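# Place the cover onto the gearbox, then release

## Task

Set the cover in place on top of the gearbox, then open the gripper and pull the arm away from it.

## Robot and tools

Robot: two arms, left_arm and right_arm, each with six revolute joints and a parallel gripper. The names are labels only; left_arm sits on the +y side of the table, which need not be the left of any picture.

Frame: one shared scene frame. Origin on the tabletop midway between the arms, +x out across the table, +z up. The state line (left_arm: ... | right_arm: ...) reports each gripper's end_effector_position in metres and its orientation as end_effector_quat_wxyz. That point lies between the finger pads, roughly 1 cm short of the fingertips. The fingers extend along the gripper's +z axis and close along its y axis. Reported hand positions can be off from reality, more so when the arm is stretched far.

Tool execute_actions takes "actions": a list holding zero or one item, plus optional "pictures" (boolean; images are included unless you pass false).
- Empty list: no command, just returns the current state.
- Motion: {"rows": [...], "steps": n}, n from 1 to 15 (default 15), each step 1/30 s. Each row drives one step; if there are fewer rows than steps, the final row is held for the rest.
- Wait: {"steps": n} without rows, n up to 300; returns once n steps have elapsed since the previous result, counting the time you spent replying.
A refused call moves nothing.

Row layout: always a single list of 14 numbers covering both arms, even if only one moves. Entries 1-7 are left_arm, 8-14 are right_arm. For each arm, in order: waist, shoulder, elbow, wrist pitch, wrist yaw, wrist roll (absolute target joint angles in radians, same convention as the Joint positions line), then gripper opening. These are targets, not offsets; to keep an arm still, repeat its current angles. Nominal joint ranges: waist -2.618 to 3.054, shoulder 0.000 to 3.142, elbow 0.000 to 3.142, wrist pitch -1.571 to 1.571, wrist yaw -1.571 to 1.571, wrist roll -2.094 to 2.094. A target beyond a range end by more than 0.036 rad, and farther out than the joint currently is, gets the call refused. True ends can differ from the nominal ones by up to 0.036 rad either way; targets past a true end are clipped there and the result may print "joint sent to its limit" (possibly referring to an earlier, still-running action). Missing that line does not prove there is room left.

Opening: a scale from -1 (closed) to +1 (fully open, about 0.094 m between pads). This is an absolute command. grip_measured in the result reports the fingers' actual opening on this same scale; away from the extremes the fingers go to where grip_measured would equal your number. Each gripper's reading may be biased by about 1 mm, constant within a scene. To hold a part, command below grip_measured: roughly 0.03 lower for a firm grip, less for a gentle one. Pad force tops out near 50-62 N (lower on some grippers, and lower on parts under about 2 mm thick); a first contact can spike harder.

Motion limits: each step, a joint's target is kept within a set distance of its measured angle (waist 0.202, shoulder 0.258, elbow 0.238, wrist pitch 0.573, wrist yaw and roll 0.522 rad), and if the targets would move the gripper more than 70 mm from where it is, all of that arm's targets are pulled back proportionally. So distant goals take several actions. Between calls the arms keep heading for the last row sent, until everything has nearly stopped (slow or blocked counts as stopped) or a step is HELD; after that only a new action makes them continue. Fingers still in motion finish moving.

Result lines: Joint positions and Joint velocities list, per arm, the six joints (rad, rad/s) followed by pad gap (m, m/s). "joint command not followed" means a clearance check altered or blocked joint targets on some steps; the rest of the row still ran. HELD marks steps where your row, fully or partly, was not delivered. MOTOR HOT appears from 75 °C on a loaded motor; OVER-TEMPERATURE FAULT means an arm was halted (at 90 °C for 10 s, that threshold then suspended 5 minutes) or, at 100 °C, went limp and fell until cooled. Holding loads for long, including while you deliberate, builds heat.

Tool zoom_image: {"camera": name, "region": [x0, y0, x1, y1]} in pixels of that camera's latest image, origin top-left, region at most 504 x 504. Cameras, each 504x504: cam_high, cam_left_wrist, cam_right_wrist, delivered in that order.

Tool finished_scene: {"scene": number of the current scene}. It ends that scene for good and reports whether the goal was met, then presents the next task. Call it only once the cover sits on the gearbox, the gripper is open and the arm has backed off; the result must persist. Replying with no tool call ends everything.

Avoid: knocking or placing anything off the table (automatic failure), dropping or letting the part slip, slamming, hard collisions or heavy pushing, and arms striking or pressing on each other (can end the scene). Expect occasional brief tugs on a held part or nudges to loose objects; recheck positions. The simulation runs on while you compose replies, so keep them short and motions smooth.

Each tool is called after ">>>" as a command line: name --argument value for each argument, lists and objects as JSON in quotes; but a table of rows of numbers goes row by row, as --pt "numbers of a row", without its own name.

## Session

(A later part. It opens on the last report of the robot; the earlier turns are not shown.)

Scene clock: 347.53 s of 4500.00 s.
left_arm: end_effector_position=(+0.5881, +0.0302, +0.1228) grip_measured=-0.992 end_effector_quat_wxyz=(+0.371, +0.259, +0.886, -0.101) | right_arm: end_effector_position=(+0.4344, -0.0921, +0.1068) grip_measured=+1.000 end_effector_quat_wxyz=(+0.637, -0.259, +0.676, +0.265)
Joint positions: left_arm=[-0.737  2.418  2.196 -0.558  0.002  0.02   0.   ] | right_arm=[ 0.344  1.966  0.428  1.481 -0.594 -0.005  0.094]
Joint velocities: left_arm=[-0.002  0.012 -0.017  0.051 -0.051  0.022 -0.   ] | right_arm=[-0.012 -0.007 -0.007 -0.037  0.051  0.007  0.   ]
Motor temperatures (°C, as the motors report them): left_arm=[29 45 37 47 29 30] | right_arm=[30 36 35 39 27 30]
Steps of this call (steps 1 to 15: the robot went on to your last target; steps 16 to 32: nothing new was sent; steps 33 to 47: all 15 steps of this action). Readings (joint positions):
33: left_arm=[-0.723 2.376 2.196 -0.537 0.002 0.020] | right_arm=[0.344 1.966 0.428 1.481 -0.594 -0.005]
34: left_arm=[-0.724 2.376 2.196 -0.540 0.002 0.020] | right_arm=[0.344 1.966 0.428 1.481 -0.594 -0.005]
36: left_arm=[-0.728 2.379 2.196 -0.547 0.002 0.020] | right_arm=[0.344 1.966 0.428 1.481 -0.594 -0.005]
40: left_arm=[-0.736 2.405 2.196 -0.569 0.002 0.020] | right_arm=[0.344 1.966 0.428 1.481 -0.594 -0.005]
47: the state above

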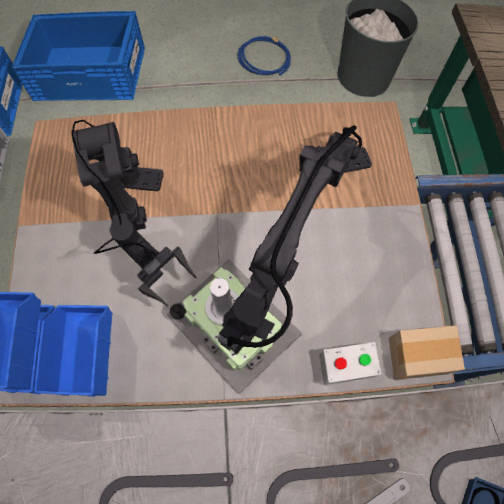

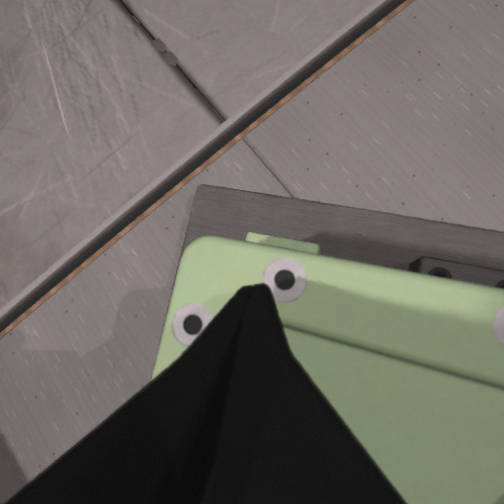

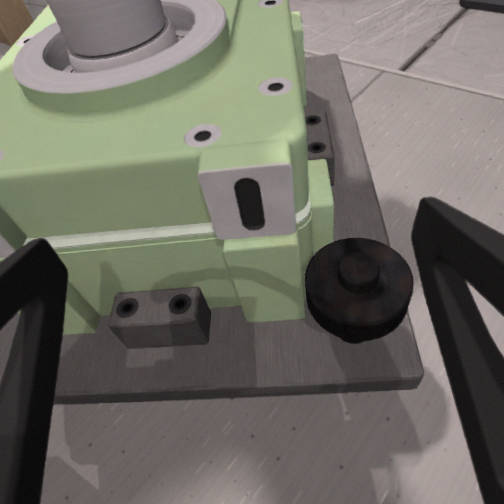

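>>> execute_actions --actions '[{"rows":[[-0.745,2.54,2.14,-0.77,0,0.02,-1,0.337,1.95,0.42,1.5,-0.6,0,1]],"steps":12}]'

>>> execute_actions --actions '[{"rows":[[-0.73,2.36,2.2,-0.55,0,0.02,-1,0.337,1.95,0.42,1.5,-0.6,0,1],[-0.73,2.3,2.2,-0.55,0,0.02,-1,0.337,1.95,0.42,1.5,-0.6,0,1],[-0.73,2.25,2.2,-0.55,0,0.02,-1,0.337,1.95,0.42,1.5,-0.6,0,1],[-0.73,2.2,2.15,-0.55,0,0.02,-1,0.337,1.95,0.42,1.5,-0.6,0,1],[-0.73,2.2,2.15,-0.55,0,0.02,-1,0.337,1.95,0.42,1.5,-0.6,0,1],[-0.72,1.75,1.6,-0.54,0,0.02,-1,0.337,1.95,0.42,1.5,-0.6,0,1]],"steps":15}]' --pictures false

>>> execute_actions --actions '[{"rows":[[-0.75,1.72,1.56,-0.54,0,0.02,-1,0.337,1.95,0.42,1.5,-0.6,0,1],[-0.75,1.72,1.56,-0.54,0,0.02,-1,0.337,1.95,0.42,1.5,-0.6,0,1],[-0.75,1.72,1.56,-0.54,0,0.02,-1,0.337,1.95,0.42,1.5,-0.6,0,1],[-0.75,1.72,1.56,-0.54,0,0.02,-1,0.337,1.95,0.42,1.5,-0.6,0,1],[-0.75,1.72,1.56,-0.54,0,0.02,-1,0.337,1.95,0.42,1.5,-0.6,0,1],[-0.75,1.72,1.56,-0.54,0,0.02,-1,0.337,1.95,0.42,1.5,-0.6,0,1],[-0.85,1.75,1.56,-0.54,0,0.02,-1,0.337,1.95,0.42,1.5,-0.6,0,1]],"steps":15}]' --pictures false

>>> execute_actions --actions '[{"rows":[[-0.85,1.92,1.56,-0.54,0,0.02,-1,0.337,1.95,0.42,1.5,-0.6,0,1]],"steps":15}]' --pictures false

>>> execute_actions --actions '[{"rows":[[-0.85,1.95,1.56,-0.56,0,0.02,-1,0.337,1.95,0.42,1.5,-0.6,0,1],[-0.85,1.97,1.55,-0.58,0,0.02,-1,0.337,1.95,0.42,1.5,-0.6,0,1],[-0.85,1.99,1.55,-0.6,0,0.02,-1,0.337,1.95,0.42,1.5,-0.6,0,1],[-0.85,2.02,1.53,-0.64,0,0.02,-1,0.337,1.95,0.42,1.5,-0.6,0,1],[-0.85,2.05,1.51,-0.68,0,0.02,-1,0.337,1.95,0.42,1.5,-0.6,0,1],[-0.85,2.08,1.49,-0.72,0,0.02,-1,0.337,1.95,0.42,1.5,-0.6,0,1]],"steps":15}]'

Scene clock: 350.30 s of 4500.00 s.
left_arm: end_effector_position=(+0.5881, +0.0302, +0.1229) grip_measured=-0.992 end_effector_quat_wxyz=(+0.372, +0.259, +0.886, -0.101) | right_arm: end_effector_position=(+0.4344, -0.0921, +0.1068) grip_measured=+1.000 end_effector_quat_wxyz=(+0.637, -0.259, +0.676, +0.265)
Joint positions: left_arm=[-0.737  2.418  2.196 -0.557  0.002  0.02   0.   ] | right_arm=[ 0.344  1.966  0.428  1.481 -0.594 -0.005  0.094]
Joint velocities: left_arm=[ 0.007 -0.017  0.007  0.037 -0.007 -0.022  0.   ] | right_arm=[ 0.002  0.002 -0.012 -0.022 -0.007 -0.081  0.   ]
Motor temperatures (°C, as the motors report them): left_arm=[29 45 36 47 29 30] | right_arm=[30 36 35 39 27 30]
Steps of this call (steps 1 to 15: the robot went on to your last target; steps 16 to 71: nothing new was sent; steps 72 to 83: all 12 steps of this action). Readings (joint positions):
72: left_arm=[-0.737 2.418 2.196 -0.557 0.002 0.020] | right_arm=[0.344 1.966 0.428 1.481 -0.594 -0.005]
73: left_arm=[-0.737 2.418 2.196 -0.557 0.002 0.020] | right_arm=[0.344 1.966 0.428 1.481 -0.594 -0.005]
75: left_arm=[-0.737 2.418 2.196 -0.557 0.002 0.020] | right_arm=[0.344 1.966 0.428 1.481 -0.594 -0.005]
79: left_arm=[-0.737 2.418 2.196 -0.557 0.002 0.020] | right_arm=[0.344 1.966 0.428 1.481 -0.594 -0.005]
83: the state above

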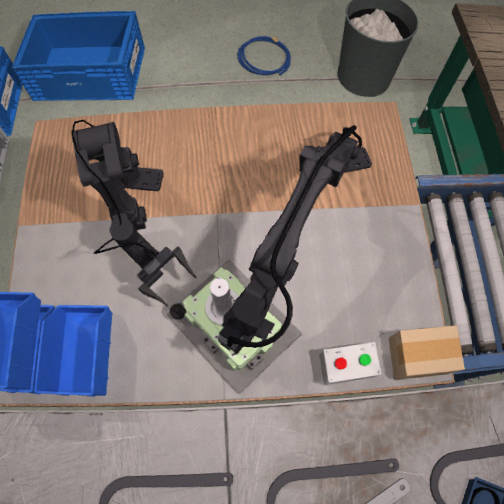

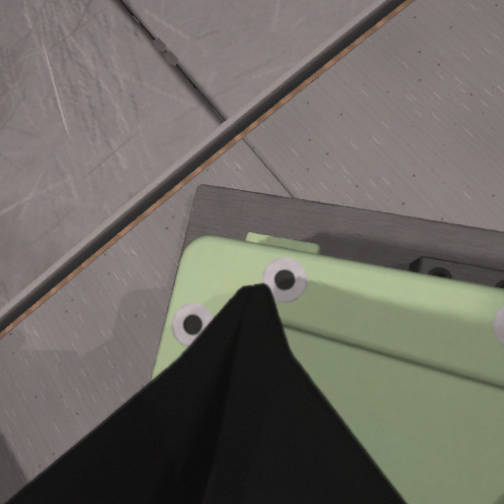

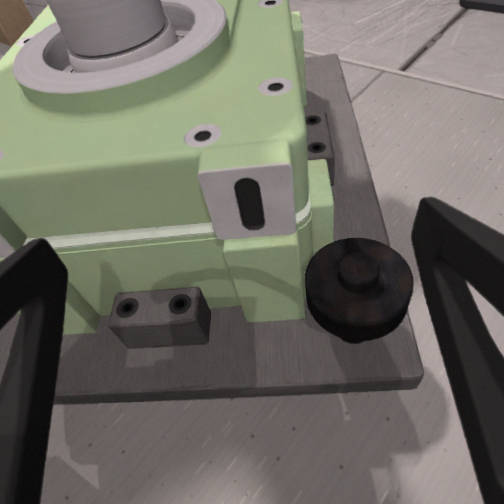

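Scene clock: 350.80 s of 4500.00 s.
left_arm: end_effector_position=(+0.4729, +0.1052, +0.2659) grip_measured=-0.992 end_effector_quat_wxyz=(+0.430, +0.247, +0.860, -0.115) | right_arm: end_effector_position=(+0.4344, -0.0921, +0.1068) grip_measured=+1.000 end_effector_quat_wxyz=(+0.637, -0.259, +0.676, +0.265)
Joint positions: left_arm=[-0.729  1.728  1.633 -0.552  0.002  0.02   0.   ] | right_arm=[ 0.344  1.966  0.428  1.481 -0.594 -0.005  0.094]
Joint velocities: left_arm=[-0.007 -0.442 -0.007  0.256  0.125 -0.051  0.002] | right_arm=[ 0.002  0.007 -0.017  0.007  0.022  0.022  0.   ]
Motor temperatures (°C, as the motors report them): left_arm=[29 45 36 47 29 30] | right_arm=[30 36 35 39 27 30]
Steps of this call (steps 1 to 15: all 15 steps of this action). Readings (joint positions):
1: left_arm=[-0.737 2.411 2.196 -0.552 0.002 0.020] | right_arm=[0.344 1.966 0.428 1.481 -0.594 -0.005]
2: left_arm=[-0.737 2.404 2.196 -0.556 0.002 0.020] | right_arm=[0.344 1.966 0.428 1.481 -0.594 -0.005]
4: left_arm=[-0.737 2.375 2.187 -0.564 0.002 0.020] | right_arm=[0.344 1.966 0.428 1.481 -0.594 -0.005]
8: left_arm=[-0.735 2.145 1.950 -0.533 0.002 0.020] | right_arm=[0.344 1.966 0.428 1.481 -0.594 -0.005]
15: the state above

Scene clock: 351.30 s of 4500.00 s.
left_arm: end_effector_position=(+0.4336, +0.0521, +0.2246) grip_measured=-0.992 end_effector_quat_wxyz=(+0.387, +0.309, +0.859, -0.132) | right_arm: end_effector_position=(+0.4344, -0.0921, +0.1068) grip_measured=+1.000 end_effector_quat_wxyz=(+0.637, -0.259, +0.676, +0.265)
Joint positions: left_arm=[-0.859  1.76   1.569 -0.537  0.003  0.02   0.   ] | right_arm=[ 0.344  1.966  0.428  1.481 -0.594 -0.005  0.094]
Joint velocities: left_arm=[ 0.076  0.002 -0.017 -0.037  0.007  0.022 -0.002] | right_arm=[-0.007 -0.007 -0.012 -0.095 -0.051 -0.037  0.   ]
Motor temperatures (°C, as the motors report them): left_arm=[29 45 36 47 29 30] | right_arm=[30 36 35 39 27 30]
Steps of this call (steps 1 to 15: all 15 steps of this action). Readings (joint positions):
1: left_arm=[-0.731 1.715 1.628 -0.539 0.002 0.020] | right_arm=[0.344 1.966 0.428 1.481 -0.594 -0.005]
2: left_arm=[-0.732 1.707 1.618 -0.531 0.002 0.020] | right_arm=[0.344 1.966 0.428 1.481 -0.594 -0.005]
4: left_arm=[-0.737 1.705 1.599 -0.530 0.002 0.020] | right_arm=[0.344 1.966 0.428 1.481 -0.594 -0.005]
8: left_arm=[-0.768 1.729 1.576 -0.535 -0.009 0.020] | right_arm=[0.344 1.966 0.428 1.481 -0.594 -0.005]
15: the state above

Scene clock: 351.80 s of 4500.00 s.
left_arm: end_effector_position=(+0.4406, +0.0473, +0.1288) grip_measured=-0.992 end_effector_quat_wxyz=(+0.300, +0.320, +0.893, -0.102) | right_arm: end_effector_position=(+0.4344, -0.0921, +0.1068) grip_measured=+1.000 end_effector_quat_wxyz=(+0.637, -0.259, +0.676, +0.265)
Joint positions: left_arm=[-0.858  1.945  1.558 -0.538  0.003  0.02   0.   ] | right_arm=[ 0.344  1.966  0.428  1.481 -0.594 -0.005  0.094]
Joint velocities: left_arm=[ 0.027 -0.061  0.002 -0.051 -0.081 -0.051 -0.   ] | right_arm=[ 0.017 -0.012 -0.022  0.051 -0.066  0.022  0.   ]
Motor temperatures (°C, as the motors report them): left_arm=[29 45 36 47 29 30] | right_arm=[30 36 34 39 27 30]
Steps of this call (steps 1 to 15: all 15 steps of this action). Readings (joint positions):
1: left_arm=[-0.858 1.771 1.569 -0.536 0.003 0.020] | right_arm=[0.344 1.966 0.428 1.481 -0.594 -0.005]
2: left_arm=[-0.858 1.790 1.571 -0.524 0.003 0.020] | right_arm=[0.344 1.966 0.428 1.481 -0.594 -0.005]
4: left_arm=[-0.858 1.849 1.572 -0.516 0.003 0.020] | right_arm=[0.344 1.966 0.428 1.481 -0.594 -0.005]
8: left_arm=[-0.858 1.951 1.561 -0.530 0.003 0.020] | right_arm=[0.344 1.966 0.428 1.481 -0.594 -0.005]
15: the state above

Scene clock: 352.30 s of 4500.00 s.
left_arm: end_effector_position=(+0.4398, +0.0479, +0.1169) grip_measured=-0.992 end_effector_quat_wxyz=(+0.288, +0.322, +0.897, -0.098) | right_arm: end_effector_position=(+0.4344, -0.0921, +0.1068) grip_measured=+1.000 end_effector_quat_wxyz=(+0.637, -0.259, +0.676, +0.265)
Joint positions: left_arm=[-0.858  1.968  1.558 -0.543  0.003  0.02   0.   ] | right_arm=[ 0.344  1.966  0.428  1.481 -0.594 -0.005  0.094]
Joint velocities: left_arm=[-0.012 -0.022 -0.002  0.022  0.066 -0.007  0.   ] | right_arm=[-0.017  0.012 -0.017 -0.037  0.022  0.066  0.   ]
Motor temperatures (°C, as the motors report them): left_arm=[29 45 36 46 29 30] | right_arm=[30 36 34 39 27 30]
Steps of this call (steps 1 to 15: all 15 steps of this action). Readings (joint positions):
1: left_arm=[-0.858 1.945 1.558 -0.538 0.003 0.020] | right_arm=[0.344 1.966 0.428 1.481 -0.594 -0.005]
2: left_arm=[-0.858 1.946 1.558 -0.539 0.003 0.020] | right_arm=[0.344 1.966 0.428 1.481 -0.594 -0.005]
4: left_arm=[-0.858 1.959 1.558 -0.550 0.003 0.020] | right_arm=[0.344 1.966 0.428 1.481 -0.594 -0.005]
8: left_arm=[-0.858 1.968 1.558 -0.543 0.003 0.020] | right_arm=[0.344 1.966 0.428 1.481 -0.594 -0.005]
15: the state above

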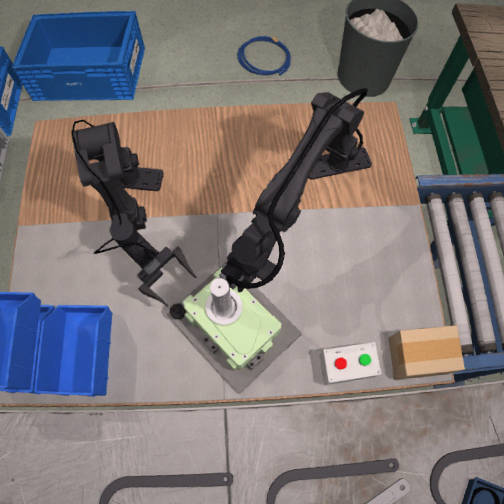

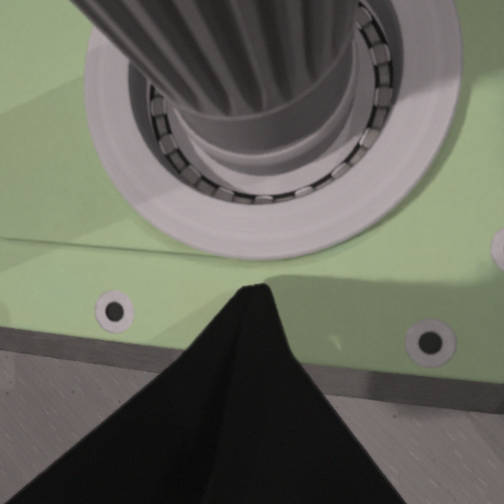

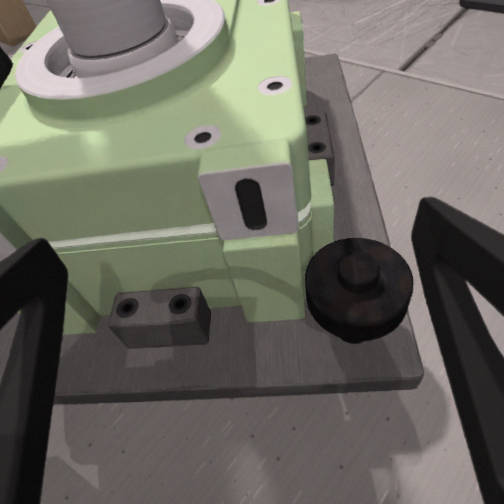

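>>> execute_actions --actions '[{"rows":[[-0.85,1.93,1.56,-0.54,0,0.02,-1,0.337,1.95,0.42,1.5,-0.6,0,1],[-0.85,1.88,1.56,-0.54,0,0.02,-1,0.337,1.95,0.42,1.5,-0.6,0,1],[-0.83,1.8,1.56,-0.54,0,0.02,-1,0.337,1.95,0.42,1.5,-0.6,0,1],[-0.8,1.8,1.56,-0.54,0,0.02,-1,0.337,1.95,0.42,1.5,-0.6,0,1],[-0.77,1.8,1.56,-0.54,0,0.02,-1,0.337,1.95,0.42,1.5,-0.6,0,1],[-0.70,1.8,1.65,-0.54,0,0.02,-1,0.337,1.95,0.42,1.5,-0.6,0,1]],"steps":15}]' --pictures false

>>> execute_actions --actions '[{"rows":[[-0.71,2.22,2.21,-0.57,0,0.02,-1,0.337,1.95,0.42,1.5,-0.6,0,1]],"steps":15}]' --pictures false

>>> execute_actions --actions '[{"rows":[[-0.745,2.35,2.21,-0.57,0,0.02,-1,0.337,1.95,0.42,1.5,-0.6,0,1]],"steps":15}]' --pictures false

>>> execute_actions --actions '[{"rows":[[-0.745,2.39,2.19,-0.58,0,0.02,-1,0.337,1.95,0.42,1.5,-0.6,0,1],[-0.745,2.40,2.19,-0.59,0,0.02,-1,0.337,1.95,0.42,1.5,-0.6,0,1],[-0.745,2.41,2.19,-0.6,0,0.02,-1,0.337,1.95,0.42,1.5,-0.6,0,1],[-0.745,2.42,2.19,-0.61,0,0.02,-1,0.337,1.95,0.42,1.5,-0.6,0,1],[-0.745,2.43,2.19,-0.62,0,0.02,-1,0.337,1.95,0.42,1.5,-0.6,0,1],[-0.745,2.45,2.18,-0.64,0,0.02,-1,0.337,1.95,0.42,1.5,-0.6,0,1],[-0.745,2.47,2.17,-0.67,0,0.02,-1,0.337,1.95,0.42,1.5,-0.6,0,1],[-0.745,2.49,2.16,-0.7,0,0.02,-1,0.337,1.95,0.42,1.5,-0.6,0,1],[-0.745,2.52,2.14,-0.75,0,0.02,-1,0.337,1.95,0.42,1.5,-0.6,0,1]],"steps":15}]'

Scene clock: 354.33 s of 4500.00 s.
left_arm: end_effector_position=(+0.4949, +0.1195, +0.2340) grip_measured=-0.992 end_effector_quat_wxyz=(+0.411, +0.231, +0.877, -0.097) | right_arm: end_effector_position=(+0.4344, -0.0921, +0.1068) grip_measured=+1.000 end_effector_quat_wxyz=(+0.637, -0.259, +0.676, +0.265)
Joint positions: left_arm=[-0.687  1.799  1.632 -0.533 -0.007  0.02   0.   ] | right_arm=[ 0.344  1.966  0.428  1.481 -0.594 -0.005  0.094]
Joint velocities: left_arm=[-0.076  0.076 -0.002 -0.081 -0.081 -0.007 -0.   ] | right_arm=[-0.007 -0.002  0.007  0.007 -0.051 -0.022  0.   ]
Motor temperatures (°C, as the motors report them): left_arm=[29 45 36 46 29 30] | right_arm=[30 36 34 39 27 30]
Steps of this call (steps 1 to 15: the robot went on to your last target; steps 16 to 46: nothing new was sent; steps 47 to 61: all 15 steps of this action). Readings (joint positions):
47: left_arm=[-0.858 1.961 1.558 -0.536 0.003 0.020] | right_arm=[0.344 1.966 0.428 1.481 -0.594 -0.005]
48: left_arm=[-0.858 1.956 1.558 -0.539 0.003 0.020] | right_arm=[0.344 1.966 0.428 1.481 -0.594 -0.005]
50: left_arm=[-0.852 1.921 1.552 -0.548 0.004 0.020] | right_arm=[0.344 1.966 0.428 1.481 -0.594 -0.005]
54: left_arm=[-0.770 1.839 1.591 -0.554 0.009 0.020] | right_arm=[0.344 1.966 0.428 1.481 -0.594 -0.005]
61: the state above

Scene clock: 354.83 s of 4500.00 s.
left_arm: end_effector_position=(+0.5882, +0.0587, +0.2075) grip_measured=-0.992 end_effector_quat_wxyz=(+0.425, +0.235, +0.868, -0.103) | right_arm: end_effector_position=(+0.4344, -0.0921, +0.1068) grip_measured=+1.000 end_effector_quat_wxyz=(+0.637, -0.259, +0.676, +0.265)
Joint positions: left_arm=[-0.701  2.258  2.17  -0.576 -0.007  0.02   0.   ] | right_arm=[ 0.344  1.966  0.428  1.481 -0.594 -0.005  0.094]
Joint velocities: left_arm=[ 0.012 -0.159  0.105 -0.022  0.022  0.022 -0.   ] | right_arm=[ 0.007  0.002  0.007 -0.051 -0.037  0.022  0.   ]
Motor temperatures (°C, as the motors report them): left_arm=[29 45 36 46 29 30] | right_arm=[30 36 34 39 27 30]
Steps of this call (steps 1 to 15: all 15 steps of this action). Readings (joint positions):
1: left_arm=[-0.690 1.831 1.674 -0.569 -0.007 0.020] | right_arm=[0.344 1.966 0.428 1.481 -0.594 -0.005]
2: left_arm=[-0.693 1.894 1.759 -0.586 -0.007 0.020] | right_arm=[0.344 1.966 0.428 1.481 -0.594 -0.005]
4: left_arm=[-0.698 2.047 1.937 -0.566 -0.007 0.020] | right_arm=[0.344 1.966 0.428 1.481 -0.594 -0.005]
8: left_arm=[-0.701 2.253 2.142 -0.553 -0.007 0.020] | right_arm=[0.344 1.966 0.428 1.481 -0.594 -0.005]
15: the state above

Scene clock: 355.33 s of 4500.00 s.
left_arm: end_effector_position=(+0.5837, +0.0289, +0.1472) grip_measured=-0.992 end_effector_quat_wxyz=(+0.384, +0.259, +0.880, -0.103) | right_arm: end_effector_position=(+0.4344, -0.0921, +0.1068) grip_measured=+1.000 end_effector_quat_wxyz=(+0.637, -0.259, +0.676, +0.265)
Joint positions: left_arm=[-0.744  2.376  2.198 -0.574 -0.004  0.02   0.   ] | right_arm=[ 0.344  1.966  0.428  1.481 -0.594 -0.005  0.094]
Joint velocities: left_arm=[-0.017 -0.027 -0.002 -0.022  0.007  0.007 -0.   ] | right_arm=[-0.012  0.002  0.007  0.007 -0.051 -0.007  0.   ]
Motor temperatures (°C, as the motors report them): left_arm=[29 45 36 46 29 30] | right_arm=[30 36 34 39 27 30]
Steps of this call (steps 1 to 15: all 15 steps of this action). Readings (joint positions):
1: left_arm=[-0.704 2.262 2.177 -0.576 -0.007 0.020] | right_arm=[0.344 1.966 0.428 1.481 -0.594 -0.005]
2: left_arm=[-0.707 2.270 2.190 -0.568 -0.007 0.020] | right_arm=[0.344 1.966 0.428 1.481 -0.594 -0.005]
4: left_arm=[-0.720 2.294 2.198 -0.555 -0.007 0.020] | right_arm=[0.344 1.966 0.428 1.481 -0.594 -0.005]
8: left_arm=[-0.742 2.353 2.198 -0.559 -0.005 0.020] | right_arm=[0.344 1.966 0.428 1.481 -0.594 -0.005]
15: the state above

Scene clock: 355.83 s of 4500.00 s.
left_arm: end_effector_position=(+0.5856, +0.0277, +0.1214) grip_measured=-0.992 end_effector_quat_wxyz=(+0.369, +0.261, +0.887, -0.099) | right_arm: end_effector_position=(+0.4344, -0.0921, +0.1068) grip_measured=+1.000 end_effector_quat_wxyz=(+0.637, -0.259, +0.676, +0.265)
Joint positions: left_arm=[-0.744  2.42   2.198 -0.565 -0.004  0.02   0.   ] | right_arm=[ 0.344  1.966  0.428  1.481 -0.594 -0.005  0.094]
Joint velocities: left_arm=[-0.002  0.012  0.017  0.066 -0.037 -0.007  0.   ] | right_arm=[ 0.002  0.002  0.007 -0.051  0.066  0.051  0.   ]
Motor temperatures (°C, as the motors report them): left_arm=[29 45 36 46 29 30] | right_arm=[30 36 34 39 27 30]
Steps of this call (steps 1 to 15: all 15 steps of this action). Readings (joint positions):
1: left_arm=[-0.744 2.376 2.198 -0.574 -0.004 0.020] | right_arm=[0.344 1.966 0.428 1.481 -0.594 -0.005]
2: left_arm=[-0.744 2.378 2.198 -0.574 -0.004 0.020] | right_arm=[0.344 1.966 0.428 1.481 -0.594 -0.005]
4: left_arm=[-0.744 2.385 2.198 -0.574 -0.004 0.020] | right_arm=[0.344 1.966 0.428 1.481 -0.594 -0.005]
8: left_arm=[-0.744 2.419 2.198 -0.569 -0.004 0.020] | right_arm=[0.344 1.966 0.428 1.481 -0.594 -0.005]
15: the state above

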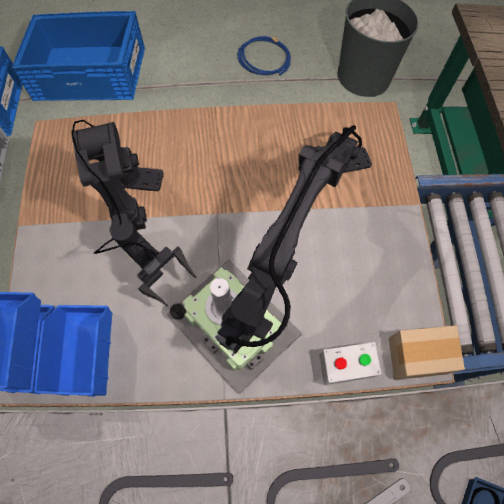

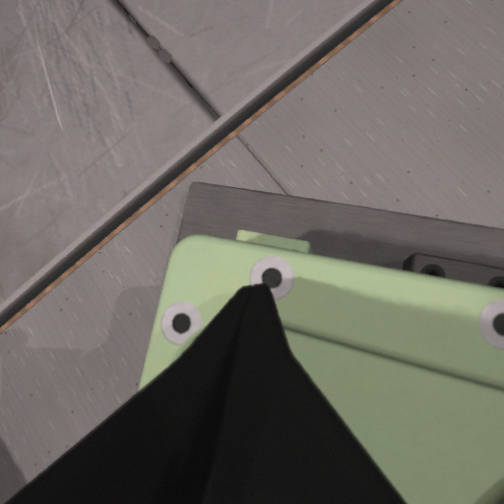

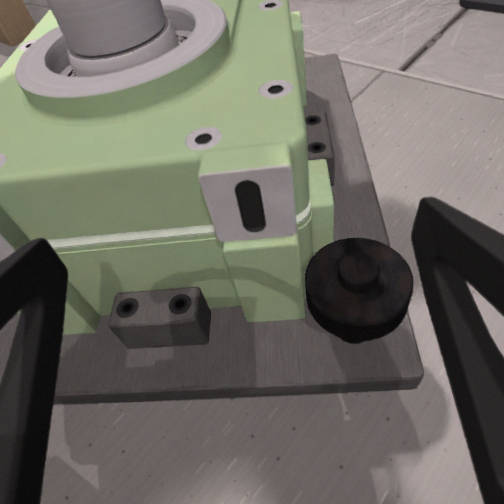

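Progressing. Again near.

>>> execute_actions --actions '[{"rows":[[-0.73,2.36,2.2,-0.55,0,0.02,-1,0.337,1.95,0.42,1.5,-0.6,0,1],[-0.73,2.3,2.2,-0.55,0,0.02,-1,0.337,1.95,0.42,1.5,-0.6,0,1],[-0.73,2.25,2.2,-0.55,0,0.02,-1,0.337,1.95,0.42,1.5,-0.6,0,1],[-0.73,2.2,2.15,-0.55,0,0.02,-1,0.337,1.95,0.42,1.5,-0.6,0,1],[-0.73,2.2,2.15,-0.55,0,0.02,-1,0.337,1.95,0.42,1.5,-0.6,0,1],[-0.72,1.8,1.6,-0.54,0,0.02,-1,0.337,1.95,0.42,1.5,-0.6,0,1]],"steps":15}]' --pictures false

>>> execute_actions --actions '[{"rows":[[-0.76,1.8,1.56,-0.54,0,0.02,-1,0.337,1.95,0.42,1.5,-0.6,0,1],[-0.76,1.8,1.56,-0.54,0,0.02,-1,0.337,1.95,0.42,1.5,-0.6,0,1],[-0.76,1.8,1.56,-0.54,0,0.02,-1,0.337,1.95,0.42,1.5,-0.6,0,1],[-0.8,1.8,1.56,-0.54,0,0.02,-1,0.337,1.95,0.42,1.5,-0.6,0,1],[-0.8,1.8,1.56,-0.54,0,0.02,-1,0.337,1.95,0.42,1.5,-0.6,0,1],[-0.85,1.82,1.55,-0.54,0,0.02,-1,0.337,1.95,0.42,1.5,-0.6,0,1]],"steps":15}]' --pictures false

>>> execute_actions --actions '[{"rows":[[-0.85,1.92,1.55,-0.54,0,0.02,-1,0.337,1.95,0.42,1.5,-0.6,0,1]],"steps":12}]' --pictures false

>>> execute_actions --actions '[{"rows":[[-0.85,1.95,1.56,-0.56,0,0.02,-1,0.337,1.95,0.42,1.5,-0.6,0,1],[-0.85,1.97,1.55,-0.58,0,0.02,-1,0.337,1.95,0.42,1.5,-0.6,0,1],[-0.85,1.99,1.55,-0.6,0,0.02,-1,0.337,1.95,0.42,1.5,-0.6,0,1],[-0.85,2.02,1.53,-0.64,0,0.02,-1,0.337,1.95,0.42,1.5,-0.6,0,1],[-0.85,2.05,1.51,-0.68,0,0.02,-1,0.337,1.95,0.42,1.5,-0.6,0,1],[-0.85,2.08,1.49,-0.72,0,0.02,-1,0.337,1.95,0.42,1.5,-0.6,0,1]],"steps":15}]'

Scene clock: 358.30 s of 4500.00 s.
left_arm: end_effector_position=(+0.4801, +0.1034, +0.2493) grip_measured=-0.992 end_effector_quat_wxyz=(+0.418, +0.247, +0.867, -0.109) | right_arm: end_effector_position=(+0.4344, -0.0921, +0.1068) grip_measured=+1.000 end_effector_quat_wxyz=(+0.637, -0.259, +0.676, +0.265)
Joint positions: left_arm=[-0.727  1.77   1.64  -0.548 -0.004  0.02   0.   ] | right_arm=[ 0.344  1.966  0.428  1.481 -0.594 -0.005  0.094]
Joint velocities: left_arm=[-0.007 -0.168  0.002  0.212  0.022 -0.007  0.   ] | right_arm=[ 0.002  0.002  0.002 -0.007  0.037  0.007  0.   ]
Motor temperatures (°C, as the motors report them): left_arm=[29 46 36 46 29 30] | right_arm=[30 36 34 39 27 30]
Steps of this call (steps 1 to 15: the robot went on to your last target; steps 16 to 59: nothing new was sent; steps 60 to 74: all 15 steps of this action). Readings (joint positions):
60: left_arm=[-0.744 2.413 2.198 -0.559 -0.004 0.020] | right_arm=[0.344 1.966 0.428 1.481 -0.594 -0.005]
61: left_arm=[-0.744 2.406 2.197 -0.562 -0.004 0.020] | right_arm=[0.344 1.966 0.428 1.481 -0.594 -0.005]
63: left_arm=[-0.744 2.375 2.185 -0.567 -0.004 0.020] | right_arm=[0.344 1.966 0.428 1.481 -0.594 -0.005]
67: left_arm=[-0.740 2.148 1.950 -0.535 -0.004 0.020] | right_arm=[0.344 1.966 0.428 1.481 -0.594 -0.005]
74: the state above

Scene clock: 358.80 s of 4500.00 s.
left_arm: end_effector_position=(+0.4372, +0.0510, +0.1810) grip_measured=-0.992 end_effector_quat_wxyz=(+0.347, +0.314, +0.876, -0.117) | right_arm: end_effector_position=(+0.4344, -0.0921, +0.1068) grip_measured=+1.000 end_effector_quat_wxyz=(+0.637, -0.259, +0.676, +0.265)
Joint positions: left_arm=[-0.857  1.836  1.555 -0.54   0.002  0.02   0.   ] | right_arm=[ 0.344  1.966  0.428  1.481 -0.594 -0.005  0.094]
Joint velocities: left_arm=[ 0.002 -0.002 -0.002  0.051  0.066  0.022  0.001] | right_arm=[-0.007 -0.007 -0.002 -0.007  0.022 -0.037  0.   ]
Motor temperatures (°C, as the motors report them): left_arm=[29 46 36 46 29 30] | right_arm=[30 36 34 39 27 30]
Steps of this call (steps 1 to 15: all 15 steps of this action). Readings (joint positions):
1: left_arm=[-0.729 1.767 1.635 -0.536 -0.004 0.020] | right_arm=[0.344 1.966 0.428 1.481 -0.594 -0.005]
2: left_arm=[-0.733 1.767 1.623 -0.527 -0.004 0.020] | right_arm=[0.344 1.966 0.428 1.481 -0.594 -0.005]
4: left_arm=[-0.747 1.776 1.595 -0.526 -0.005 0.020] | right_arm=[0.344 1.966 0.428 1.481 -0.594 -0.005]
8: left_arm=[-0.816 1.817 1.566 -0.530 -0.007 0.020] | right_arm=[0.344 1.966 0.428 1.481 -0.594 -0.005]
15: the state above

Scene clock: 359.20 s of 4500.00 s.
left_arm: end_effector_position=(+0.4401, +0.0487, +0.1294) grip_measured=-0.992 end_effector_quat_wxyz=(+0.300, +0.320, +0.893, -0.101) | right_arm: end_effector_position=(+0.4344, -0.0921, +0.1068) grip_measured=+1.000 end_effector_quat_wxyz=(+0.637, -0.259, +0.676, +0.265)
Joint positions: left_arm=[-0.857  1.941  1.555 -0.54   0.002  0.02   0.   ] | right_arm=[ 0.344  1.966  0.428  1.481 -0.594 -0.005  0.094]
Joint velocities: left_arm=[-0.012 -0.012 -0.002  0.037 -0.081 -0.066  0.   ] | right_arm=[-0.032  0.022  0.007  0.066  0.051 -0.022  0.   ]
Motor temperatures (°C, as the motors report them): left_arm=[29 46 36 46 29 30] | right_arm=[30 36 34 39 27 30]
Steps of this call (steps 1 to 12: all 12 steps of this action). Readings (joint positions):
1: left_arm=[-0.857 1.844 1.555 -0.540 0.002 0.020] | right_arm=[0.344 1.966 0.428 1.481 -0.594 -0.005]
2: left_arm=[-0.857 1.853 1.555 -0.533 0.002 0.020] | right_arm=[0.344 1.966 0.428 1.481 -0.594 -0.005]
4: left_arm=[-0.857 1.886 1.555 -0.532 0.002 0.020] | right_arm=[0.344 1.966 0.428 1.481 -0.594 -0.005]
8: left_arm=[-0.857 1.938 1.555 -0.538 0.002 0.020] | right_arm=[0.344 1.966 0.428 1.481 -0.594 -0.005]
12: the state above

Scene clock: 359.70 s of 4500.00 s.
left_arm: end_effector_position=(+0.4401, +0.0487, +0.1136) grip_measured=-0.992 end_effector_quat_wxyz=(+0.286, +0.321, +0.898, -0.097) | right_arm: end_effector_position=(+0.4344, -0.0921, +0.1068) grip_measured=+1.000 end_effector_quat_wxyz=(+0.637, -0.259, +0.676, +0.265)
Joint positions: left_arm=[-0.857  1.973  1.554 -0.54   0.002  0.02   0.   ] | right_arm=[ 0.344  1.966  0.428  1.481 -0.594 -0.005  0.094]
Joint velocities: left_arm=[-0.017 -0.017  0.002  0.037  0.066 -0.051  0.   ] | right_arm=[-0.027 -0.007  0.002 -0.007 -0.037  0.022  0.   ]
Motor temperatures (°C, as the motors report them): left_arm=[29 45 36 45 29 30] | right_arm=[30 36 34 39 27 30]
Steps of this call (steps 1 to 15: all 15 steps of this action). Readings (joint positions):
1: left_arm=[-0.857 1.940 1.555 -0.541 0.002 0.020] | right_arm=[0.344 1.966 0.428 1.481 -0.594 -0.005]
2: left_arm=[-0.857 1.943 1.555 -0.543 0.002 0.020] | right_arm=[0.344 1.966 0.428 1.481 -0.594 -0.005]
4: left_arm=[-0.857 1.957 1.555 -0.552 0.002 0.020] | right_arm=[0.344 1.966 0.428 1.481 -0.594 -0.005]
8: left_arm=[-0.857 1.973 1.554 -0.541 0.002 0.020] | right_arm=[0.344 1.966 0.428 1.481 -0.594 -0.005]
15: the state above

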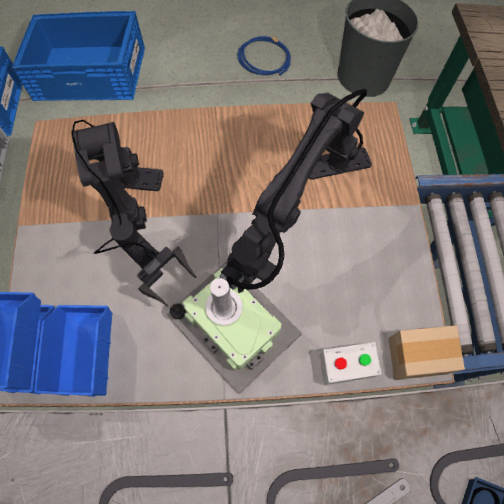

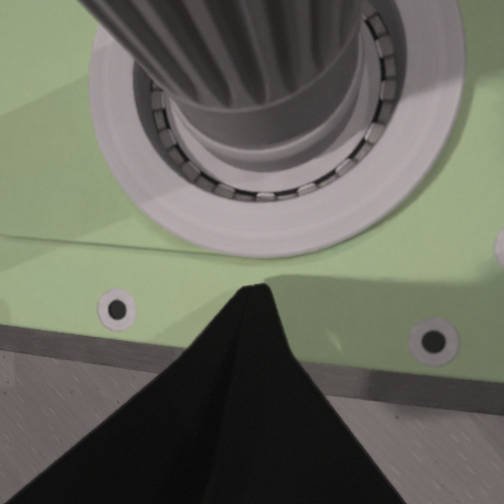

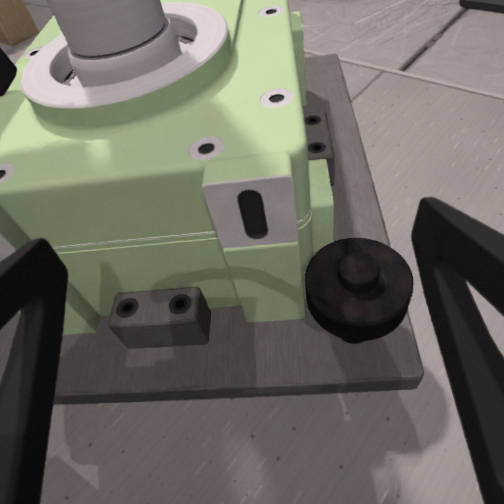

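>>> execute_actions --actions '[{"rows":[[-0.85,1.93,1.56,-0.54,0,0.02,-1,0.36,1.7,0.6,1.0,-0.5,0,1],[-0.85,1.88,1.56,-0.54,0,0.02,-1,0.36,1.7,0.6,1.0,-0.5,0,1],[-0.83,1.8,1.56,-0.54,0,0.02,-1,0.36,1.7,0.6,1.0,-0.5,0,1],[-0.8,1.8,1.56,-0.54,0,0.02,-1,0.36,1.7,0.6,1.0,-0.5,0,1],[-0.77,1.8,1.56,-0.54,0,0.02,-1,0.36,1.7,0.6,1.0,-0.5,0,1],[-0.70,1.8,1.65,-0.54,0,0.02,-1,0.3,1.5,0.6,0.8,-0.4,0,1]],"steps":15}]' --pictures false

>>> execute_actions --actions '[{"rows":[[-0.71,2.22,2.21,-0.57,0,0.02,-1,0.2,1.1,0.6,0.3,0,0,1]],"steps":15}]' --pictures false

>>> execute_actions --actions '[{"rows":[[-0.745,2.36,2.21,-0.57,0,0.02,-1,0.2,1.1,0.6,0.3,0,0,1]],"steps":15}]' --pictures false

>>> execute_actions --actions '[{"rows":[[-0.745,2.40,2.19,-0.59,0,0.02,-1,0.2,1.1,0.6,0.3,0,0,1],[-0.745,2.41,2.19,-0.6,0,0.02,-1,0.2,1.1,0.6,0.3,0,0,1],[-0.745,2.42,2.19,-0.61,0,0.02,-1,0.2,1.1,0.6,0.3,0,0,1],[-0.745,2.43,2.19,-0.62,0,0.02,-1,0.2,1.1,0.6,0.3,0,0,1],[-0.745,2.45,2.18,-0.64,0,0.02,-1,0.2,1.1,0.6,0.3,0,0,1],[-0.745,2.47,2.17,-0.67,0,0.02,-1,0.2,1.1,0.6,0.3,0,0,1],[-0.745,2.50,2.15,-0.72,0,0.02,-1,0.2,1.1,0.6,0.3,0,0,1]],"steps":15}]' --pictures false

>>> execute_actions --actions '[{"rows":[[-0.73,2.36,2.2,-0.55,0,0.02,-1,0.2,1.1,0.6,0.3,0,0,1],[-0.73,2.3,2.2,-0.55,0,0.02,-1,0.2,1.1,0.6,0.3,0,0,1],[-0.73,2.25,2.2,-0.55,0,0.02,-1,0.2,1.1,0.6,0.3,0,0,1],[-0.73,2.2,2.15,-0.55,0,0.02,-1,0.2,1.1,0.6,0.3,0,0,1],[-0.73,2.2,2.15,-0.55,0,0.02,-1,0.2,1.1,0.6,0.3,0,0,1],[-0.65,1.8,1.6,-0.54,0,0.02,-1,0.2,1.1,0.6,0.3,0,0,1]],"steps":15}]' --pictures false

>>> execute_actions --actions '[{"rows":[[-0.65,1.4,0.8,0.3,0.1,0.02,1,0.2,1.1,0.6,0.3,0,0,1]],"steps":15}]' --pictures false

>>> execute_actions --actions '[{"rows":[[-0.65,1.65,0.5,1.1,0.22,0.02,1,0.2,1.1,0.6,0.3,0,0,1]],"steps":15}]'

Scene clock: 363.00 s of 4500.00 s.
left_arm: end_effector_position=(+0.4950, +0.1194, +0.2347) grip_measured=-0.992 end_effector_quat_wxyz=(+0.411, +0.231, +0.876, -0.097) | right_arm: end_effector_position=(+0.4672, -0.1326, +0.2131) grip_measured=+1.000 end_effector_quat_wxyz=(+0.664, -0.188, +0.698, +0.191)
Joint positions: left_arm=[-0.687  1.799  1.633 -0.532 -0.006  0.02   0.   ] | right_arm=[ 0.302  1.495  0.583  0.863 -0.419 -0.003  0.094]
Joint velocities: left_arm=[-0.066  0.071 -0.002 -0.066 -0.037 -0.051  0.001] | right_arm=[ 0.012  0.017 -0.002 -0.403  0.022  0.051  0.   ]
Motor temperatures (°C, as the motors report them): left_arm=[29 44 36 45 29 30] | right_arm=[30 36 34 39 27 30]
Steps of this call (steps 1 to 15: the robot went on to your last target; steps 16 to 84: nothing new was sent; steps 85 to 99: all 15 steps of this action). Readings (joint positions):
85: left_arm=[-0.857 1.966 1.555 -0.534 0.002 0.020] | right_arm=[0.346 1.935 0.443 1.407 -0.585 -0.005]
86: left_arm=[-0.857 1.960 1.555 -0.538 0.002 0.020] | right_arm=[0.349 1.880 0.474 1.284 -0.569 -0.004]
88: left_arm=[-0.851 1.924 1.551 -0.548 0.003 0.020] | right_arm=[0.352 1.777 0.540 1.171 -0.544 -0.003]
92: left_arm=[-0.771 1.840 1.591 -0.553 0.008 0.020] | right_arm=[0.323 1.572 0.583 0.994 -0.477 -0.003]
99: the state above

Scene clock: 363.50 s of 4500.00 s.
left_arm: end_effector_position=(+0.5882, +0.0587, +0.2072) grip_measured=-0.992 end_effector_quat_wxyz=(+0.425, +0.235, +0.868, -0.104) | right_arm: end_effector_position=(+0.4355, -0.2467, +0.2445) grip_measured=+1.000 end_effector_quat_wxyz=(+0.644, -0.015, +0.765, +0.013)
Joint positions: left_arm=[-0.701  2.259  2.17  -0.577 -0.006  0.02   0.   ] | right_arm=[ 0.198  1.09   0.586  0.333 -0.02  -0.003  0.094]
Joint velocities: left_arm=[-0.007 -0.173  0.115 -0.051  0.022 -0.081 -0.001] | right_arm=[-0.007 -0.012  0.002 -0.242  0.139 -0.022  0.   ]
Motor temperatures (°C, as the motors report them): left_arm=[29 45 36 45 29 30] | right_arm=[30 36 34 39 27 30]
Steps of this call (steps 1 to 15: all 15 steps of this action). Readings (joint positions):
1: left_arm=[-0.690 1.831 1.674 -0.569 -0.006 0.020] | right_arm=[0.296 1.469 0.583 0.791 -0.374 -0.004]
2: left_arm=[-0.693 1.893 1.760 -0.586 -0.006 0.020] | right_arm=[0.276 1.413 0.580 0.675 -0.310 -0.004]
4: left_arm=[-0.698 2.047 1.938 -0.566 -0.006 0.020] | right_arm=[0.221 1.272 0.579 0.510 -0.194 -0.003]
8: left_arm=[-0.701 2.253 2.142 -0.553 -0.006 0.020] | right_arm=[0.198 1.094 0.584 0.430 -0.076 -0.003]
15: the state above

Scene clock: 364.00 s of 4500.00 s.
left_arm: end_effector_position=(+0.5841, +0.0288, +0.1402) grip_measured=-0.992 end_effector_quat_wxyz=(+0.379, +0.260, +0.882, -0.102) | right_arm: end_effector_position=(+0.4344, -0.2491, +0.2383) grip_measured=+1.000 end_effector_quat_wxyz=(+0.634, -0.011, +0.773, +0.008)
Joint positions: left_arm=[-0.744  2.389  2.2   -0.575 -0.004  0.02   0.   ] | right_arm=[ 0.198  1.09   0.586  0.308 -0.007 -0.003  0.094]
Joint velocities: left_arm=[-0.002 -0.037 -0.007 -0.007 -0.022  0.051  0.   ] | right_arm=[ 0.002  0.012 -0.002 -0.022 -0.007  0.022  0.   ]
Motor temperatures (°C, as the motors report them): left_arm=[29 45 36 45 29 30] | right_arm=[30 36 34 39 27 30]
Steps of this call (steps 1 to 15: all 15 steps of this action). Readings (joint positions):
1: left_arm=[-0.704 2.263 2.178 -0.577 -0.007 0.020] | right_arm=[0.198 1.090 0.586 0.327 -0.017 -0.003]
2: left_arm=[-0.707 2.272 2.192 -0.567 -0.007 0.020] | right_arm=[0.198 1.090 0.586 0.323 -0.015 -0.003]
4: left_arm=[-0.720 2.299 2.200 -0.553 -0.007 0.020] | right_arm=[0.198 1.090 0.586 0.317 -0.012 -0.003]
8: left_arm=[-0.742 2.364 2.200 -0.557 -0.005 0.020] | right_arm=[0.198 1.090 0.586 0.311 -0.008 -0.003]
15: the state above

Scene clock: 364.50 s of 4500.00 s.
left_arm: end_effector_position=(+0.5852, +0.0280, +0.1194) grip_measured=-0.992 end_effector_quat_wxyz=(+0.366, +0.262, +0.888, -0.098) | right_arm: end_effector_position=(+0.4344, -0.2491, +0.2383) grip_measured=+1.000 end_effector_quat_wxyz=(+0.634, -0.011, +0.773, +0.008)
Joint positions: left_arm=[-0.744  2.423  2.2   -0.569 -0.004  0.021  0.   ] | right_arm=[ 0.198  1.09   0.586  0.308 -0.006 -0.003  0.094]
Joint velocities: left_arm=[-0.007  0.002 -0.002 -0.007 -0.051  0.051 -0.   ] | right_arm=[-0.002 -0.022 -0.002 -0.007 -0.037  0.037  0.   ]
Motor temperatures (°C, as the motors report them): left_arm=[29 45 36 45 29 30] | right_arm=[30 36 34 39 27 30]
Steps of this call (steps 1 to 15: all 15 steps of this action). Readings (joint positions):
1: left_arm=[-0.744 2.388 2.200 -0.575 -0.004 0.020] | right_arm=[0.198 1.090 0.586 0.308 -0.007 -0.003]
2: left_arm=[-0.744 2.389 2.200 -0.575 -0.004 0.020] | right_arm=[0.198 1.090 0.586 0.308 -0.007 -0.003]
4: left_arm=[-0.744 2.396 2.200 -0.577 -0.004 0.020] | right_arm=[0.198 1.090 0.586 0.308 -0.006 -0.003]
8: left_arm=[-0.744 2.423 2.200 -0.570 -0.004 0.021] | right_arm=[0.198 1.090 0.586 0.308 -0.006 -0.003]
15: the state above

Scene clock: 365.00 s of 4500.00 s.
left_arm: end_effector_position=(+0.5021, +0.1441, +0.2416) grip_measured=-0.992 end_effector_quat_wxyz=(+0.414, +0.209, +0.881, -0.087) | right_arm: end_effector_position=(+0.4344, -0.2491, +0.2382) grip_measured=+1.000 end_effector_quat_wxyz=(+0.634, -0.011, +0.773, +0.008)
Joint positions: left_arm=[-0.638  1.781  1.637 -0.553 -0.006  0.021  0.   ] | right_arm=[ 0.198  1.09   0.586  0.308 -0.006 -0.003  0.094]
Joint velocities: left_arm=[ 0.002 -0.339  0.002  0.095 -0.037  0.007 -0.001] | right_arm=[-0.007 -0.012 -0.002 -0.007 -0.051 -0.022  0.   ]
Motor temperatures (°C, as the motors report them): left_arm=[29 46 36 45 29 30] | right_arm=[30 36 34 39 27 30]
Steps of this call (steps 1 to 15: all 15 steps of this action). Readings (joint positions):
1: left_arm=[-0.744 2.416 2.200 -0.563 -0.004 0.021] | right_arm=[0.198 1.090 0.586 0.308 -0.006 -0.003]
2: left_arm=[-0.744 2.409 2.198 -0.566 -0.004 0.021] | right_arm=[0.198 1.090 0.586 0.308 -0.006 -0.003]
4: left_arm=[-0.744 2.377 2.185 -0.570 -0.004 0.021] | right_arm=[0.198 1.090 0.586 0.308 -0.006 -0.003]
8: left_arm=[-0.720 2.179 1.992 -0.541 0.003 0.021] | right_arm=[0.198 1.090 0.586 0.308 -0.006 -0.003]
15: the state above

Scene clock: 365.50 s of 4500.00 s.
left_arm: end_effector_position=(+0.4297, +0.1605, +0.1990) grip_measured=+1.000 end_effector_quat_wxyz=(+0.543, +0.215, +0.797, -0.154) | right_arm: end_effector_position=(+0.4344, -0.2492, +0.2382) grip_measured=+1.000 end_effector_quat_wxyz=(+0.634, -0.011, +0.773, +0.008)
Joint positions: left_arm=[-0.639  1.41   0.805  0.233  0.086  0.021  0.094] | right_arm=[ 0.198  1.09   0.586  0.308 -0.006 -0.003  0.094]
Joint velocities: left_arm=[ 0.012  0.427 -0.501 -0.037  0.066 -0.007  0.   ] | right_arm=[ 0.002 -0.012  0.002  0.066 -0.007 -0.051  0.   ]
Motor temperatures (°C, as the motors report them): left_arm=[29 45 36 45 29 30] | right_arm=[30 36 34 39 27 30]
Steps of this call (steps 1 to 15: all 15 steps of this action). Readings (joint positions):
1: left_arm=[-0.639 1.752 1.605 -0.493 0.004 0.021] | right_arm=[0.198 1.090 0.586 0.308 -0.006 -0.003]
2: left_arm=[-0.639 1.712 1.545 -0.415 0.015 0.021] | right_arm=[0.198 1.090 0.586 0.308 -0.006 -0.003]
4: left_arm=[-0.639 1.616 1.428 -0.284 0.033 0.021] | right_arm=[0.198 1.090 0.586 0.308 -0.006 -0.003]
8: left_arm=[-0.639 1.410 1.145 0.063 0.066 0.021] | right_arm=[0.198 1.090 0.586 0.308 -0.006 -0.003]
15: the state above

Scene clock: 366.00 s of 4500.00 s.
left_arm: end_effector_position=(+0.4109, +0.1457, +0.1392) grip_measured=+1.000 end_effector_quat_wxyz=(+0.616, +0.241, +0.719, -0.214) | right_arm: end_effector_position=(+0.4344, -0.2492, +0.2382) grip_measured=+1.000 end_effector_quat_wxyz=(+0.634, -0.011, +0.773, +0.008)
Joint positions: left_arm=[-0.64   1.665  0.476  1.036  0.206  0.021  0.094] | right_arm=[ 0.198  1.09   0.586  0.308 -0.006 -0.003  0.094]
Joint velocities: left_arm=[-0.017  0.002 -0.007  0.462 -0.037  0.037  0.   ] | right_arm=[ 0.007 -0.012  0.002 -0.037  0.007 -0.037  0.   ]
Motor temperatures (°C, as the motors report them): left_arm=[29 45 36 45 29 30] | right_arm=[30 36 34 39 27 30]
Steps of this call (steps 1 to 15: all 15 steps of this action). Readings (joint positions):
1: left_arm=[-0.639 1.442 0.764 0.304 0.099 0.021] | right_arm=[0.198 1.090 0.586 0.308 -0.006 -0.003]
2: left_arm=[-0.639 1.488 0.709 0.442 0.120 0.021] | right_arm=[0.198 1.090 0.586 0.308 -0.006 -0.003]
4: left_arm=[-0.640 1.601 0.591 0.662 0.153 0.021] | right_arm=[0.198 1.090 0.586 0.308 -0.006 -0.003]
8: left_arm=[-0.640 1.695 0.477 0.819 0.187 0.021] | right_arm=[0.198 1.090 0.586 0.308 -0.006 -0.003]
15: the state above

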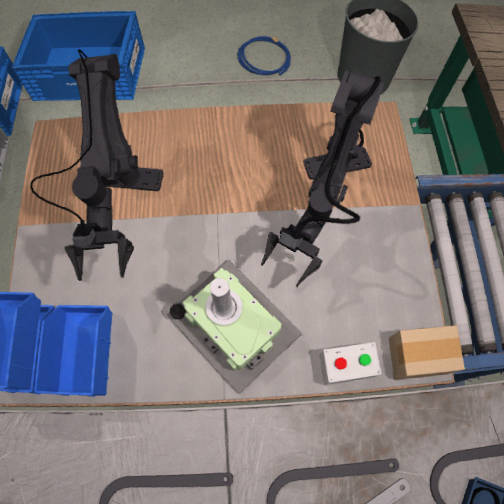

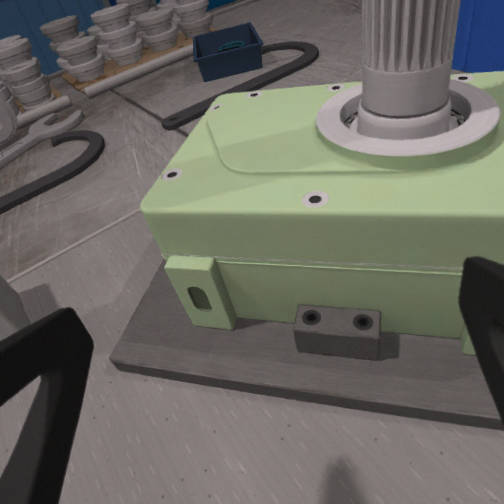

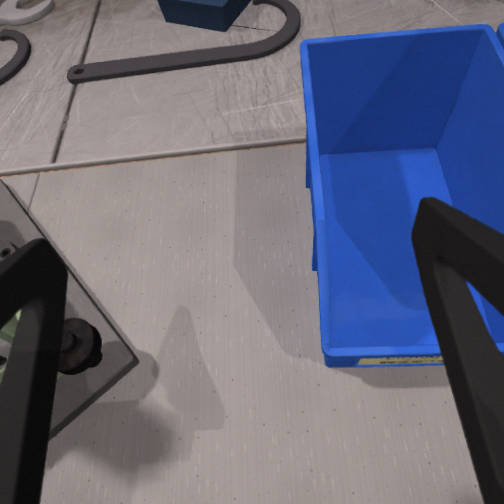

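Seated.

>>> execute_actions --actions '[{"rows":[[-0.3,1.1,0.6,0.5,0,0.02,1,0.2,1.1,0.6,0.3,0,0,1]],"steps":15}]' --pictures false

>>> finished_scene --scene 1

Scene clock: 366.97 s of 4500.00 s.
left_arm: end_effector_position=(+0.4218, +0.3201, +0.3124) grip_measured=+1.000 end_effector_quat_wxyz=(+0.739, +0.051, +0.671, -0.040) | right_arm: end_effector_position=(+0.4344, -0.2492, +0.2382) grip_measured=+1.000 end_effector_quat_wxyz=(+0.634, -0.011, +0.773, +0.008)
Joint positions: left_arm=[-0.304  1.088  0.592  0.592  0.016  0.021  0.094] | right_arm=[ 0.198  1.09   0.586  0.308 -0.006 -0.003  0.094]
Joint velocities: left_arm=[ 0.002  0.027  0.012 -0.564 -0.081  0.022  0.   ] | right_arm=[ 0.007 -0.012  0.007  0.007  0.007 -0.007  0.   ]
Motor temperatures (°C, as the motors report them): left_arm=[29 45 36 46 29 30] | right_arm=[30 36 35 39 27 30]
Steps of this call (steps 1 to 14: the robot went on to your last target; steps 15 to 29: all 15 steps of this action). Readings (joint positions):
15: left_arm=[-0.626 1.643 0.486 1.017 0.205 0.021] | right_arm=[0.198 1.090 0.586 0.308 -0.006 -0.003]
16: left_arm=[-0.592 1.601 0.497 0.922 0.187 0.021] | right_arm=[0.198 1.090 0.586 0.308 -0.006 -0.003]
18: left_arm=[-0.497 1.503 0.518 0.802 0.144 0.021] | right_arm=[0.198 1.090 0.586 0.308 -0.006 -0.003]
22: left_arm=[-0.337 1.268 0.551 0.650 0.066 0.021] | right_arm=[0.198 1.090 0.586 0.308 -0.006 -0.003]
29: the state above

The scene is finished: the task was done.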